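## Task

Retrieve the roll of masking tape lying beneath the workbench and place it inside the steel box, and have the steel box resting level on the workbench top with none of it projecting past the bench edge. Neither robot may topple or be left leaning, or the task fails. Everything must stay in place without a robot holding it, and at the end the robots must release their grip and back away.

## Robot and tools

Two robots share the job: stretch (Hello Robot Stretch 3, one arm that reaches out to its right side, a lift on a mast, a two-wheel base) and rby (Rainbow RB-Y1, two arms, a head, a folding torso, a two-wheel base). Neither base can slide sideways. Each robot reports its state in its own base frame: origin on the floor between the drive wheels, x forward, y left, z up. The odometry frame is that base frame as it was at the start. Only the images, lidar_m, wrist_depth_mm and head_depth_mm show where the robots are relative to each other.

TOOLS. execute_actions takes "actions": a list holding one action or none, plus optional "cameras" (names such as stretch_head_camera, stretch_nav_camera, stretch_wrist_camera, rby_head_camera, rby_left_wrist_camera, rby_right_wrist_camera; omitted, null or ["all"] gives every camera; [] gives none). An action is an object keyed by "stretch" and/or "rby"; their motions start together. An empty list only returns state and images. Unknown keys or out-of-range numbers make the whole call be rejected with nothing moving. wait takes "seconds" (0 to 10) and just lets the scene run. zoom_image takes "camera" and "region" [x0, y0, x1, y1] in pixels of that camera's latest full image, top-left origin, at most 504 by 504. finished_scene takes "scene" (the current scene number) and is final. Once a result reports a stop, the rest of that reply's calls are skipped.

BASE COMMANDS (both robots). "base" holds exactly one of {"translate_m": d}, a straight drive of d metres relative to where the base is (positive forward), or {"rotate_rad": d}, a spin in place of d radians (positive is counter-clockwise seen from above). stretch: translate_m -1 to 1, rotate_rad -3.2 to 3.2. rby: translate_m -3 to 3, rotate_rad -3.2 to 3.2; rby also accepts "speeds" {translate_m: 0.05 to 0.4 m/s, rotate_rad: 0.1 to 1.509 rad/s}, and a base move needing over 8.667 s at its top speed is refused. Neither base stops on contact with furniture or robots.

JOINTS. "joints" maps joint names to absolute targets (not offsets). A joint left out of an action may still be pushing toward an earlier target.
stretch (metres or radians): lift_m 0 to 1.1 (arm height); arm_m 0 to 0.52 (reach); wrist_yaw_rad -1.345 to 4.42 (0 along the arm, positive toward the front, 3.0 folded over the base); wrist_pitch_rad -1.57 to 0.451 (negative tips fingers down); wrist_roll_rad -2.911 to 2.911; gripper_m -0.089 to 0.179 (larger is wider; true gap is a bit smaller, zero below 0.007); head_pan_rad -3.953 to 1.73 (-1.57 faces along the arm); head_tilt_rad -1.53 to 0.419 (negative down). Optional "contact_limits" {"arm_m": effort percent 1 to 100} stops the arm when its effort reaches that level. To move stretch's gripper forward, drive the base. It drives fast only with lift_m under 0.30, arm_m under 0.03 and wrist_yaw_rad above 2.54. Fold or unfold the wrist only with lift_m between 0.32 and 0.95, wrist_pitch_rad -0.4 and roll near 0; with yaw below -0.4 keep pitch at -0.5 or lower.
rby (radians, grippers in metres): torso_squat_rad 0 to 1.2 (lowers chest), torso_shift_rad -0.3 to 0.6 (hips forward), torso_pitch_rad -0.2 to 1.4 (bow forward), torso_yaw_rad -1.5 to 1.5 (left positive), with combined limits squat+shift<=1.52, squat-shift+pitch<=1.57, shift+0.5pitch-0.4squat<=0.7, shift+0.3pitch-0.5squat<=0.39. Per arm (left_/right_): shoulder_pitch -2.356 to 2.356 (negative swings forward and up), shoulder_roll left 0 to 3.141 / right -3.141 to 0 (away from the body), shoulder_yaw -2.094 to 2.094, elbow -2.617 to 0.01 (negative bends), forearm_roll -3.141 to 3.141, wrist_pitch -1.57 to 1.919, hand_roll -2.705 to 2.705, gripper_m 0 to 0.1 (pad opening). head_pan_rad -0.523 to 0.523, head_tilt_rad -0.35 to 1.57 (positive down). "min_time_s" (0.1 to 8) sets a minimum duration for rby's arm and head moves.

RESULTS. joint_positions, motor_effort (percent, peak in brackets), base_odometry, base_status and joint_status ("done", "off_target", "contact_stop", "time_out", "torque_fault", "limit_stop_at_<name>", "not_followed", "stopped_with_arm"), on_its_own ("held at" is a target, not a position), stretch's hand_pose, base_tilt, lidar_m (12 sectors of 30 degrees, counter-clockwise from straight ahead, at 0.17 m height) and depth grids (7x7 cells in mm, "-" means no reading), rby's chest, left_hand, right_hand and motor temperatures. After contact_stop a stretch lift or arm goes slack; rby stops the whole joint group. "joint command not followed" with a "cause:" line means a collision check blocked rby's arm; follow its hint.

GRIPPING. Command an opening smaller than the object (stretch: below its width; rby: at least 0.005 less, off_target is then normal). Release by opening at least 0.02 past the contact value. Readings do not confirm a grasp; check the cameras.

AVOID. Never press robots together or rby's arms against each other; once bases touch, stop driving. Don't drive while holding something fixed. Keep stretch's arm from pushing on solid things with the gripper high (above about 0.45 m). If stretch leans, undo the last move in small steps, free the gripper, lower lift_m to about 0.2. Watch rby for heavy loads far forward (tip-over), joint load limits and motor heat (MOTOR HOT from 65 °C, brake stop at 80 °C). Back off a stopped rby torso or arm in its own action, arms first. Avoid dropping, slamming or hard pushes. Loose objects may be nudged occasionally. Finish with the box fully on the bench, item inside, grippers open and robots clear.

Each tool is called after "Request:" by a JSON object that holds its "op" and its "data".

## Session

Request:
{"op": "execute_actions", "data": {"actions": [], "cameras": ["rby_head_camera","stretch_nav_camera"]}}

Scene clock: 0.00 s.
Motor temperatures (°C, as the motors report them): left_arm=[30 33 32 35 38 38 35] | right_arm=[34 32 32 32 40 36 36]
stretch.base_odometry: x=+0.000 y=+0.000 heading=+0.000 (m, m, rad; stretch's odometry frame)
stretch.turned_by_wheels: +0.000 (rad since the last result)
stretch.turned_by_imu: +0.000 (rad since the last result)
stretch.base_tilt: forward=+0.4 right=+1.9 (deg)
stretch.lidar_m: 3.11 3.28 3.26 1.36 1.29 1.83 1.68 1.39 1.38 1.25 2.19 4.05
stretch.head_depth_mm: 1914 2696 3851 3909 - 3023 2093 / 1888 2659 - - - 3096 2102 / 1859 2823 - - - 3036 2141 / 1843 2767 - - - 3031 2151 / 1819 2675 - - - 3293 2195 / 1792 2654 - - - 3359 2238 / 1774 2608 3662 3624 3619 3439 2248
stretch.base_status: not commanded
stretch.joint_positions: lift_m=+0.436 arm_m=+0.002 wrist_yaw_rad=+2.857 wrist_pitch_rad=-0.632 wrist_roll_rad=+0.004 gripper_m=+0.037 head_pan_rad=-0.003 head_tilt_rad=-0.014
stretch.joint_status: not commanded
stretch.motor_effort: left_wheel=-1 right_wheel=-1 lift_m=+23 arm_m=+1 wrist_yaw_rad=-1 wrist_pitch_rad=+4 wrist_roll_rad=+0 gripper_m=+0 head_pan_rad=+0 head_tilt_rad=+2 (%)
stretch.hand_pose: x=+0.0329 y=+0.0375 z=+0.4037 quat_wxyz=(+0.314, +0.697, +0.122, +0.633) (m; stretch's base frame)
stretch.wrist_depth_mm: - - - - - - - / 808 892 919 948 - - - / 718 - 786 806 846 904 947 / 635 642 693 719 734 773 816 / 574 579 - 636 650 677 705 / 524 - - 571 584 598 631 / - - - 522 524 546 557
rby.base_odometry: x=+0.000 y=+0.000 heading=+0.000 (m, m, rad; rby's odometry frame)
rby.base_status: not commanded
rby.joint_positions: torso_squat_rad=+0.350 torso_shift_rad=+0.001 torso_pitch_rad=+0.001 torso_yaw_rad=+0.000 left_shoulder_pitch_rad=-0.039 left_shoulder_roll_rad=+0.015 left_shoulder_yaw_rad=+0.054 left_elbow_rad=-0.151 left_forearm_roll_rad=+0.026 left_wrist_pitch_rad=+0.001 left_hand_roll_rad=-0.026 left_gripper_m=+0.100 right_shoulder_pitch_rad=+0.002 right_shoulder_roll_rad=-0.001 right_shoulder_yaw_rad=-0.055 right_elbow_rad=-0.191 right_forearm_roll_rad=+0.001 right_wrist_pitch_rad=+0.049 right_hand_roll_rad=-0.027 right_gripper_m=+0.099 head_pan_rad=+0.000 head_tilt_rad=+0.400
rby.joint_status: not commanded
rby.chest: x=-0.2269 y=+0.0008 z=+1.2476 quat_wxyz=(+1.000, -0.001, +0.000, +0.000) (m; rby's base frame)
rby.left_hand: x=-0.1260 y=+0.2337 z=+0.5689 quat_wxyz=(+0.995, +0.008, -0.093, +0.020) (m; rby's base frame)
rby.right_hand: x=-0.1475 y=-0.2252 z=+0.5662 quat_wxyz=(+0.997, -0.002, -0.069, -0.041) (m; rby's base frame)
pictures: rby_head_camera, stretch_nav_camera (sideways: a quarter turn counterclockwise sets it upright)
Images, in order (width x height): rby_head_camera 896x504, stretch_nav_camera 672x504.

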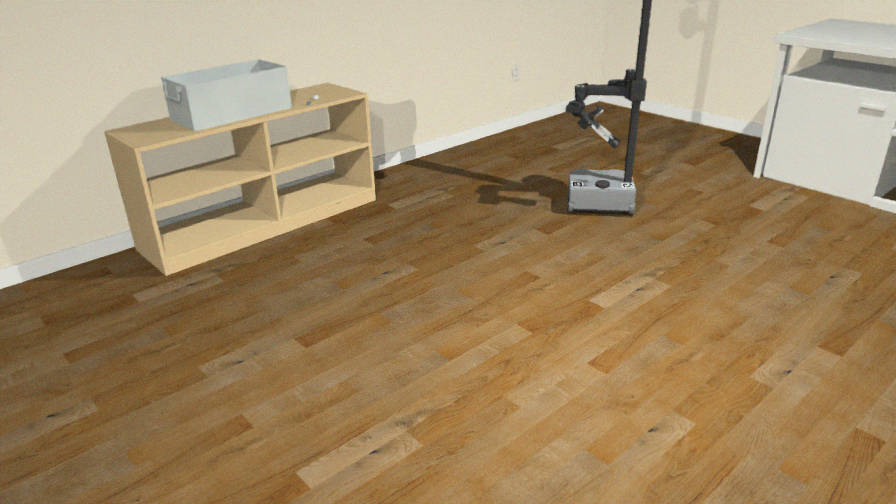

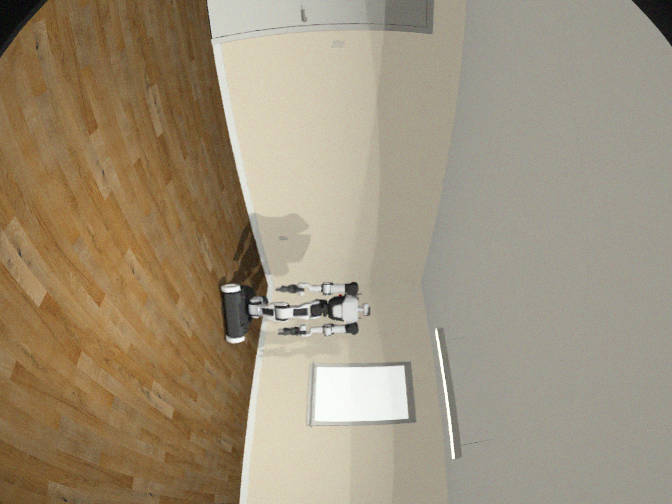

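Request:
{"op": "execute_actions", "data": {"actions": [{"rby":{"base":{"rotate_rad":0.087},"joints":{"left_shoulder_pitch_rad":-1.2,"right_shoulder_pitch_rad":-1.2,"left_shoulder_roll_rad":0.43,"right_shoulder_roll_rad":-0.43,"left_shoulder_yaw_rad":0,"right_shoulder_yaw_rad":0,"left_elbow_rad":-0.7,"right_elbow_rad":-0.7,"left_forearm_roll_rad":0.35,"right_forearm_roll_rad":-0.35,"left_wrist_pitch_rad":1.9,"right_wrist_pitch_rad":1.9,"left_hand_roll_rad":1.38,"right_hand_roll_rad":1.28,"head_tilt_rad":0.6}},"stretch":{"joints":{"head_pan_rad":1.3,"head_tilt_rad":-0.5,"wrist_yaw_rad":3.0,"wrist_pitch_rad":-0.4}}}], "cameras": ["stretch_nav_camera","stretch_head_camera"]}}

Request:
{"op": "execute_actions", "data": {"actions": [{"rby":{"base":{"translate_m":2.55}},"stretch":{"joints":{"lift_m":0.27}}}], "cameras": []}}

Request:
{"op": "execute_actions", "data": {"actions": [{"rby":{"base":{"rotate_rad":0.963}}}], "cameras": ["rby_head_camera"]}}

Scene clock: 14.20 s.
Motor temperatures (°C, as the motors report them): left_arm=[30 33 32 35 38 38 35] | right_arm=[34 32 32 32 40 36 36]
stretch.base_odometry: x=+0.000 y=+0.000 heading=+0.000 (m, m, rad; stretch's odometry frame)
stretch.turned_by_wheels: +0.000 (rad since the last result)
stretch.turned_by_imu: +0.001 (rad since the last result)
stretch.base_tilt: forward=+0.4 right=+1.9 (deg)
stretch.lidar_m: 3.07 3.28 3.26 1.36 1.30 1.83 1.68 1.39 1.38 1.26 2.19 4.04
stretch.head_depth_mm: 2619 2806 3057 2679 1975 1559 1281 / 2730 2882 3180 2714 1990 1564 1289 / 2785 3024 3294 2734 2002 1569 1285 / 2868 3121 3409 2787 2015 1567 1300 / 2979 3286 3510 2499 2005 1598 1304 / 2929 3059 2471 2429 2025 1592 1303 / 2502 2591 1941 2038 2045 1593 1306
stretch.base_status: not commanded
stretch.joint_positions: lift_m=+0.436 arm_m=+0.002 wrist_yaw_rad=+2.997 wrist_pitch_rad=-0.423 wrist_roll_rad=+0.004 gripper_m=+0.037 head_pan_rad=+1.293 head_tilt_rad=-0.494
stretch.joint_status: all done
stretch.motor_effort: left_wheel=-1(0) right_wheel=-1(1) lift_m=+23(23) arm_m=+0(0) wrist_yaw_rad=+4(4) wrist_pitch_rad=+7(7) wrist_roll_rad=+0(1) gripper_m=+0(0) head_pan_rad=+3(36) head_tilt_rad=-2(22) (%)
stretch.hand_pose: x=+0.0111 y=+0.0743 z=+0.4474 quat_wxyz=(+0.199, +0.701, +0.098, +0.678) (m; stretch's base frame)
stretch.wrist_depth_mm: 951 - - - - - - / - - - - - - - / 965 989 - - - - - / 788 814 919 920 971 - - / 683 697 - 762 803 828 889 / 598 610 630 651 678 710 740 / 532 - - 588 594 620 636
rby.base_odometry: x=+0.000 y=+0.000 heading=+0.086 (m, m, rad; rby's odometry frame)
rby.base_status: done
rby.joint_positions: torso_squat_rad=+0.350 torso_shift_rad=+0.001 torso_pitch_rad=+0.001 torso_yaw_rad=+0.000 left_shoulder_pitch_rad=-1.200 left_shoulder_roll_rad=+0.430 left_shoulder_yaw_rad=+0.000 left_elbow_rad=-0.700 left_forearm_roll_rad=+0.350 left_wrist_pitch_rad=+1.900 left_hand_roll_rad=+1.380 left_gripper_m=+0.100 right_shoulder_pitch_rad=-1.200 right_shoulder_roll_rad=-0.430 right_shoulder_yaw_rad=-0.001 right_elbow_rad=-0.700 right_forearm_roll_rad=-0.350 right_wrist_pitch_rad=+1.900 right_hand_roll_rad=+1.280 right_gripper_m=+0.099 head_pan_rad=+0.000 head_tilt_rad=+0.600
rby.joint_status: all done
rby.chest: x=-0.2270 y=+0.0008 z=+1.2476 quat_wxyz=(+1.000, -0.001, +0.000, +0.000) (m; rby's base frame)
rby.left_hand: x=+0.2936 y=+0.2745 z=+1.0944 quat_wxyz=(+0.784, +0.016, -0.016, +0.621) (m; rby's base frame)
rby.right_hand: x=+0.2933 y=-0.2737 z=+1.0951 quat_wxyz=(+0.790, -0.021, +0.013, +0.613) (m; rby's base frame)
pictures: stretch_head_camera (sideways: a quarter turn clockwise sets it upright), stretch_nav_camera (sideways: a quarter turn counterclockwise sets it upright)
Images, in order (width x height): stretch_head_camera 896x504, stretch_nav_camera 672x504.

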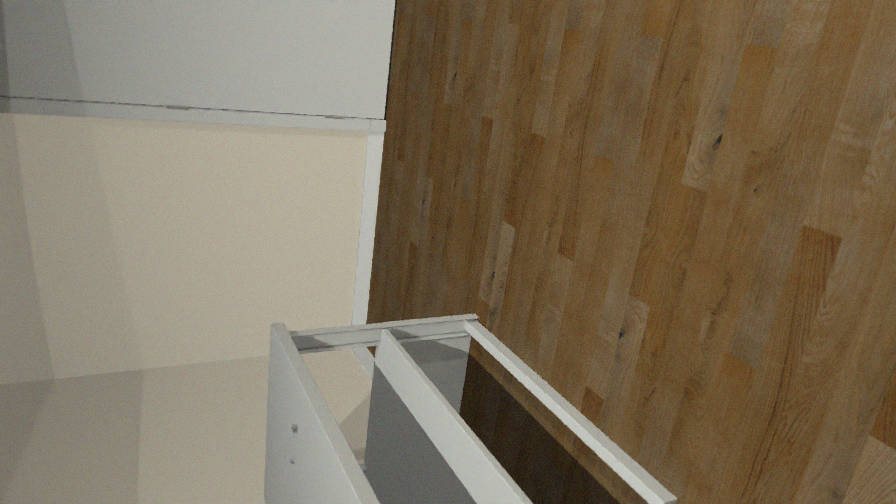

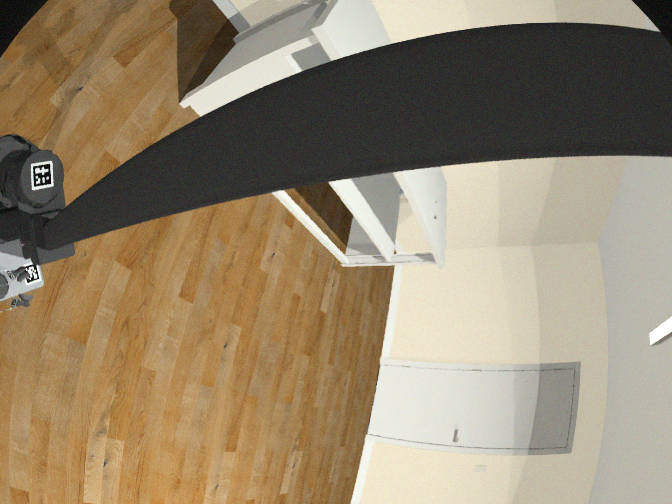

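Scene clock: 22.13 s.
Motor temperatures (°C, as the motors report them): left_arm=[30 33 32 35 38 38 35] | right_arm=[34 32 32 32 40 36 36]
stretch.base_odometry: x=+0.000 y=+0.000 heading=+0.000 (m, m, rad; stretch's odometry frame)
stretch.turned_by_wheels: +0.000 (rad since the last result)
stretch.turned_by_imu: +0.002 (rad since the last result)
stretch.base_tilt: forward=+0.4 right=+1.9 (deg)
stretch.lidar_m: 3.99 3.27 3.26 1.36 1.30 1.83 1.69 1.39 1.38 1.26 0.94 0.99
stretch.head_depth_mm: 2581 2804 3031 2694 1974 1553 1281 / 2692 2867 3159 2736 1979 1567 1284 / 2837 3035 3250 2749 1985 1573 1297 / 2866 3124 3406 2776 2000 1599 1300 / 2959 3224 3533 2531 2037 1582 1302 / 2924 3070 2474 2424 2020 1593 1305 / 2507 2610 1930 2051 2041 1609 1314
stretch.base_status: not commanded
stretch.joint_positions: lift_m=+0.270 arm_m=+0.002 wrist_yaw_rad=+2.997 wrist_pitch_rad=-0.422 wrist_roll_rad=+0.004 gripper_m=+0.037 head_pan_rad=+1.293 head_tilt_rad=-0.494
stretch.joint_status: all done
stretch.motor_effort: left_wheel=+0(0) right_wheel=-1(1) lift_m=+16(17) arm_m=-1(1) wrist_yaw_rad=+4(4) wrist_pitch_rad=+7(7) wrist_roll_rad=+1(1) gripper_m=+0(0) head_pan_rad=+3(3) head_tilt_rad=-3(3) (%)
stretch.hand_pose: x=+0.0110 y=+0.0745 z=+0.2822 quat_wxyz=(+0.198, +0.701, +0.098, +0.678) (m; stretch's base frame)
stretch.wrist_depth_mm: 960 - - - - - - / 867 - 980 - - - - / 686 683 761 806 866 933 1000 / 567 576 635 656 674 721 757 / 483 506 - 545 571 590 629 / - - - 461 475 499 524 / - - - 414 417 430 449
rby.base_odometry: x=+2.541 y=+0.220 heading=+0.086 (m, m, rad; rby's odometry frame)
rby.base_status: done
rby.joint_positions: torso_squat_rad=+0.350 torso_shift_rad=+0.001 torso_pitch_rad=+0.001 torso_yaw_rad=+0.000 left_shoulder_pitch_rad=-1.200 left_shoulder_roll_rad=+0.430 left_shoulder_yaw_rad=+0.000 left_elbow_rad=-0.700 left_forearm_roll_rad=+0.350 left_wrist_pitch_rad=+1.900 left_hand_roll_rad=+1.380 left_gripper_m=+0.100 right_shoulder_pitch_rad=-1.200 right_shoulder_roll_rad=-0.430 right_shoulder_yaw_rad=+0.000 right_elbow_rad=-0.700 right_forearm_roll_rad=-0.350 right_wrist_pitch_rad=+1.900 right_hand_roll_rad=+1.280 right_gripper_m=+0.099 head_pan_rad=+0.000 head_tilt_rad=+0.600
rby.joint_status: not commanded
rby.chest: x=-0.2270 y=+0.0008 z=+1.2476 quat_wxyz=(+1.000, -0.001, +0.000, +0.000) (m; rby's base frame)
rby.left_hand: x=+0.2935 y=+0.2745 z=+1.0942 quat_wxyz=(+0.784, +0.017, -0.016, +0.621) (m; rby's base frame)
rby.right_hand: x=+0.2933 y=-0.2737 z=+1.0950 quat_wxyz=(+0.790, -0.021, +0.013, +0.613) (m; rby's base frame)
pictures: none
No camera images: the call's "cameras" was empty. Leave "cameras" out to get every camera's image.

Scene clock: 25.23 s.
Motor temperatures (°C, as the motors report them): left_arm=[30 33 32 35 38 38 35] | right_arm=[34 32 32 32 40 36 36]
stretch.base_odometry: x=+0.000 y=+0.000 heading=+0.000 (m, m, rad; stretch's odometry frame)
stretch.turned_by_wheels: +0.000 (rad since the last result)
stretch.turned_by_imu: +0.001 (rad since the last result)
stretch.base_tilt: forward=+0.5 right=+1.9 (deg)
stretch.lidar_m: 4.00 3.28 3.26 1.35 1.30 1.83 1.69 1.39 1.38 1.26 0.89 0.87
stretch.head_depth_mm: 2615 2786 3032 2678 1968 1551 1279 / 2674 2897 3148 2720 1994 1556 1286 / 2770 2951 3319 2744 1996 1575 1295 / 2905 3170 3439 2714 2021 1577 1296 / 2969 3254 3447 2560 2037 1581 1306 / 2956 3067 2483 2404 2039 1599 1310 / 2509 2576 1925 2031 2047 1602 1309
stretch.base_status: not commanded
stretch.joint_positions: lift_m=+0.270 arm_m=+0.002 wrist_yaw_rad=+2.997 wrist_pitch_rad=-0.422 wrist_roll_rad=+0.004 gripper_m=+0.037 head_pan_rad=+1.293 head_tilt_rad=-0.494
stretch.joint_status: not commanded
stretch.motor_effort: left_wheel=-1(0) right_wheel=-1(1) lift_m=+16(16) arm_m=+0(1) wrist_yaw_rad=+4(4) wrist_pitch_rad=+7(7) wrist_roll_rad=+0(0) gripper_m=-1(1) head_pan_rad=+3(2) head_tilt_rad=-3(3) (%)
stretch.hand_pose: x=+0.0110 y=+0.0745 z=+0.2822 quat_wxyz=(+0.198, +0.701, +0.098, +0.678) (m; stretch's base frame)
stretch.wrist_depth_mm: 936 - - - - - - / 850 - - - - - - / 689 689 774 807 853 950 985 / 559 579 642 649 691 724 765 / 487 507 - 546 577 591 621 / - - - 464 471 503 517 / - - - 414 417 433 446
rby.base_odometry: x=+2.540 y=+0.220 heading=+1.049 (m, m, rad; rby's odometry frame)
rby.base_status: done
rby.joint_positions: torso_squat_rad=+0.350 torso_shift_rad=+0.001 torso_pitch_rad=+0.001 torso_yaw_rad=+0.000 left_shoulder_pitch_rad=-1.200 left_shoulder_roll_rad=+0.430 left_shoulder_yaw_rad=+0.000 left_elbow_rad=-0.700 left_forearm_roll_rad=+0.350 left_wrist_pitch_rad=+1.900 left_hand_roll_rad=+1.380 left_gripper_m=+0.100 right_shoulder_pitch_rad=-1.200 right_shoulder_roll_rad=-0.430 right_shoulder_yaw_rad=+0.000 right_elbow_rad=-0.700 right_forearm_roll_rad=-0.350 right_wrist_pitch_rad=+1.900 right_hand_roll_rad=+1.280 right_gripper_m=+0.099 head_pan_rad=+0.000 head_tilt_rad=+0.600
rby.joint_status: not commanded
rby.chest: x=-0.2270 y=+0.0008 z=+1.2476 quat_wxyz=(+1.000, -0.001, +0.000, +0.000) (m; rby's base frame)
rby.left_hand: x=+0.2935 y=+0.2745 z=+1.0942 quat_wxyz=(+0.784, +0.017, -0.016, +0.621) (m; rby's base frame)
rby.right_hand: x=+0.2933 y=-0.2737 z=+1.0950 quat_wxyz=(+0.790, -0.021, +0.013, +0.613) (m; rby's base frame)
pictures: rby_head_camera
Images, in order (width x height): rby_head_camera 896x504.

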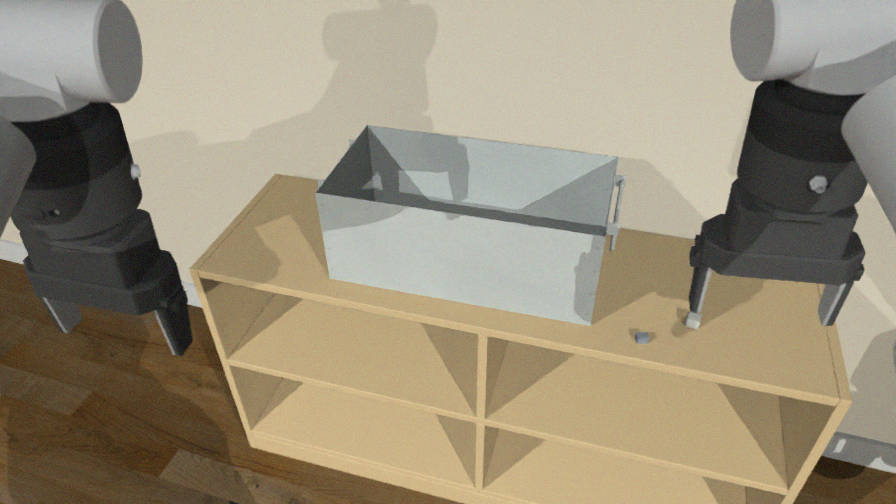

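Request:
{"op": "execute_actions", "data": {"actions": [{"rby":{"base":{"rotate_rad":-0.045}},"stretch":{"base":{"rotate_rad":1.36}}}], "cameras": []}}

Request:
{"op": "execute_actions", "data": {"actions": [{"rby":{"base":{"translate_m":0.45},"joints":{"torso_shift_rad":0.26,"torso_squat_rad":0.7,"head_tilt_rad":1.0}},"stretch":{"base":{"translate_m":1.0}}}], "cameras": ["rby_head_camera"]}}

Request:
{"op": "execute_actions", "data": {"actions": [{"stretch":{"base":{"translate_m":0.63}}}], "cameras": []}}

Request:
{"op": "execute_actions", "data": {"actions": [{"stretch":{"base":{"rotate_rad":2.66},"joints":{"head_pan_rad":-1.57,"head_tilt_rad":-0.9}}}], "cameras": ["stretch_nav_camera"]}}

Request:
{"op": "execute_actions", "data": {"actions": [{"stretch":{"joints":{"lift_m":0.33}}}], "cameras": []}}

Request:
{"op": "execute_actions", "data": {"actions": [{"stretch":{"joints":{"wrist_yaw_rad":0,"gripper_m":0.17}}}], "cameras": []}}

Request:
{"op": "execute_actions", "data": {"actions": [{"stretch":{"joints":{"lift_m":0.2,"wrist_pitch_rad":-0.2}}}], "cameras": ["stretch_wrist_camera"]}}

Scene clock: 44.77 s.
Motor temperatures (°C, as the motors report them): left_arm=[30 33 32 35 38 38 35] | right_arm=[34 32 32 33 40 36 36]
stretch.base_odometry: x=+0.000 y=+0.000 heading=+1.360 (m, m, rad; stretch's odometry frame)
stretch.turned_by_wheels: +1.360 (rad since the last result)
stretch.turned_by_imu: +1.366 (rad since the last result)
stretch.base_tilt: forward=+0.4 right=+1.9 (deg)
stretch.lidar_m: 2.34 1.13 1.13 1.88 1.45 1.38 1.25 0.95 0.89 0.92 3.43 3.26
stretch.head_depth_mm: 1464 1590 1693 1721 1682 1459 1282 / 1490 1605 1748 1929 1987 1559 1284 / 1515 1615 1788 1968 2001 1573 1288 / 1523 1653 1804 2002 2026 1565 1300 / 1538 1675 1844 2031 2016 1588 1301 / 1565 1713 1866 2062 2042 1605 1300 / 1582 1723 1885 2091 2033 1593 1317
stretch.base_status: done
stretch.joint_positions: lift_m=+0.270 arm_m=+0.002 wrist_yaw_rad=+2.997 wrist_pitch_rad=-0.422 wrist_roll_rad=+0.004 gripper_m=+0.037 head_pan_rad=+1.293 head_tilt_rad=-0.495
stretch.joint_status: not commanded
stretch.motor_effort: left_wheel=-3(8) right_wheel=+2(10) lift_m=+16(17) arm_m=+0(1) wrist_yaw_rad=+3(4) wrist_pitch_rad=+7(7) wrist_roll_rad=+0(0) gripper_m=-1(1) head_pan_rad=+2(3) head_tilt_rad=-3(3) (%)
stretch.hand_pose: x=+0.0109 y=+0.0745 z=+0.2822 quat_wxyz=(+0.198, +0.701, +0.098, +0.678) (m; stretch's base frame)
stretch.wrist_depth_mm: - - - - - - 886 / 859 - 996 - - - 939 / 682 688 755 802 859 927 - / 567 576 652 661 673 715 772 / 490 510 - 555 575 595 619 / - - - 461 477 503 521 / - - - 413 420 436 445
rby.base_odometry: x=+2.541 y=+0.220 heading=+1.004 (m, m, rad; rby's odometry frame)
rby.base_status: done
rby.joint_positions: torso_squat_rad=+0.350 torso_shift_rad=+0.001 torso_pitch_rad=+0.001 torso_yaw_rad=+0.000 left_shoulder_pitch_rad=-1.200 left_shoulder_roll_rad=+0.430 left_shoulder_yaw_rad=+0.000 left_elbow_rad=-0.700 left_forearm_roll_rad=+0.350 left_wrist_pitch_rad=+1.900 left_hand_roll_rad=+1.380 left_gripper_m=+0.100 right_shoulder_pitch_rad=-1.200 right_shoulder_roll_rad=-0.430 right_shoulder_yaw_rad=+0.000 right_elbow_rad=-0.700 right_forearm_roll_rad=-0.350 right_wrist_pitch_rad=+1.900 right_hand_roll_rad=+1.280 right_gripper_m=+0.099 head_pan_rad=+0.000 head_tilt_rad=+0.600
rby.joint_status: not commanded
rby.chest: x=-0.2270 y=+0.0008 z=+1.2476 quat_wxyz=(+1.000, -0.001, +0.000, +0.000) (m; rby's base frame)
rby.left_hand: x=+0.2935 y=+0.2745 z=+1.0942 quat_wxyz=(+0.784, +0.017, -0.016, +0.621) (m; rby's base frame)
rby.right_hand: x=+0.2933 y=-0.2737 z=+1.0950 quat_wxyz=(+0.790, -0.021, +0.013, +0.613) (m; rby's base frame)
pictures: none
No camera images: the call's "cameras" was empty. Leave "cameras" out to get every camera's image.

Scene clock: 49.77 s.
Motor temperatures (°C, as the motors report them): left_arm=[30 33 32 35 38 38 35] | right_arm=[34 32 32 33 40 36 36]
stretch.base_odometry: x=+0.210 y=+0.978 heading=+1.360 (m, m, rad; stretch's odometry frame)
stretch.turned_by_wheels: +0.000 (rad since the last result)
stretch.turned_by_imu: -0.003 (rad since the last result)
stretch.base_tilt: forward=+0.4 right=+1.9 (deg)
stretch.lidar_m: 1.33 1.37 0.65 0.67 1.87 2.26 2.24 1.86 4.53 3.58 2.49 2.37
stretch.head_depth_mm: 1092 1187 1284 1001 732 1047 1186 / 1100 1197 1289 1012 735 990 1001 / 1111 1213 1307 1018 740 873 971 / 1135 1227 1326 1031 744 900 996 / 1143 1244 1343 1035 783 915 1017 / 1164 1262 1364 1048 786 923 1040 / 1171 1279 1400 1059 792 935 1068
stretch.base_status: done
stretch.joint_positions: lift_m=+0.270 arm_m=+0.002 wrist_yaw_rad=+2.998 wrist_pitch_rad=-0.421 wrist_roll_rad=+0.004 gripper_m=+0.037 head_pan_rad=+1.293 head_tilt_rad=-0.495
stretch.joint_status: not commanded
stretch.motor_effort: left_wheel=-2(6) right_wheel=+2(9) lift_m=+17(17) arm_m=+1(0) wrist_yaw_rad=+2(3) wrist_pitch_rad=+7(7) wrist_roll_rad=+0(0) gripper_m=+0(1) head_pan_rad=+3(3) head_tilt_rad=-2(3) (%)
stretch.hand_pose: x=+0.0109 y=+0.0745 z=+0.2823 quat_wxyz=(+0.198, +0.701, +0.098, +0.678) (m; stretch's base frame)
stretch.wrist_depth_mm: - - 763 680 626 - - / 862 - 835 753 675 - - / 680 690 770 781 741 932 996 / 565 586 633 650 681 696 676 / 485 513 - 548 567 591 620 / - - - 465 473 502 517 / - - - 406 417 430 453
rby.base_odometry: x=+2.782 y=+0.600 heading=+1.005 (m, m, rad; rby's odometry frame)
rby.base_status: done
rby.joint_positions: torso_squat_rad=+0.700 torso_shift_rad=+0.260 torso_pitch_rad=+0.001 torso_yaw_rad=+0.000 left_shoulder_pitch_rad=-1.200 left_shoulder_roll_rad=+0.430 left_shoulder_yaw_rad=+0.000 left_elbow_rad=-0.700 left_forearm_roll_rad=+0.350 left_wrist_pitch_rad=+1.900 left_hand_roll_rad=+1.380 left_gripper_m=+0.100 right_shoulder_pitch_rad=-1.200 right_shoulder_roll_rad=-0.430 right_shoulder_yaw_rad=+0.000 right_elbow_rad=-0.700 right_forearm_roll_rad=-0.350 right_wrist_pitch_rad=+1.900 right_hand_roll_rad=+1.280 right_gripper_m=+0.099 head_pan_rad=+0.000 head_tilt_rad=+1.000
rby.joint_status: all done
rby.chest: x=-0.0900 y=+0.0007 z=+1.1073 quat_wxyz=(+1.000, -0.001, +0.000, +0.000) (m; rby's base frame)
rby.left_hand: x=+0.4304 y=+0.2745 z=+0.9539 quat_wxyz=(+0.784, +0.017, -0.016, +0.621) (m; rby's base frame)
rby.right_hand: x=+0.4302 y=-0.2738 z=+0.9547 quat_wxyz=(+0.790, -0.021, +0.013, +0.613) (m; rby's base frame)
pictures: rby_head_camera
Images, in order (width x height): rby_head_camera 896x504.

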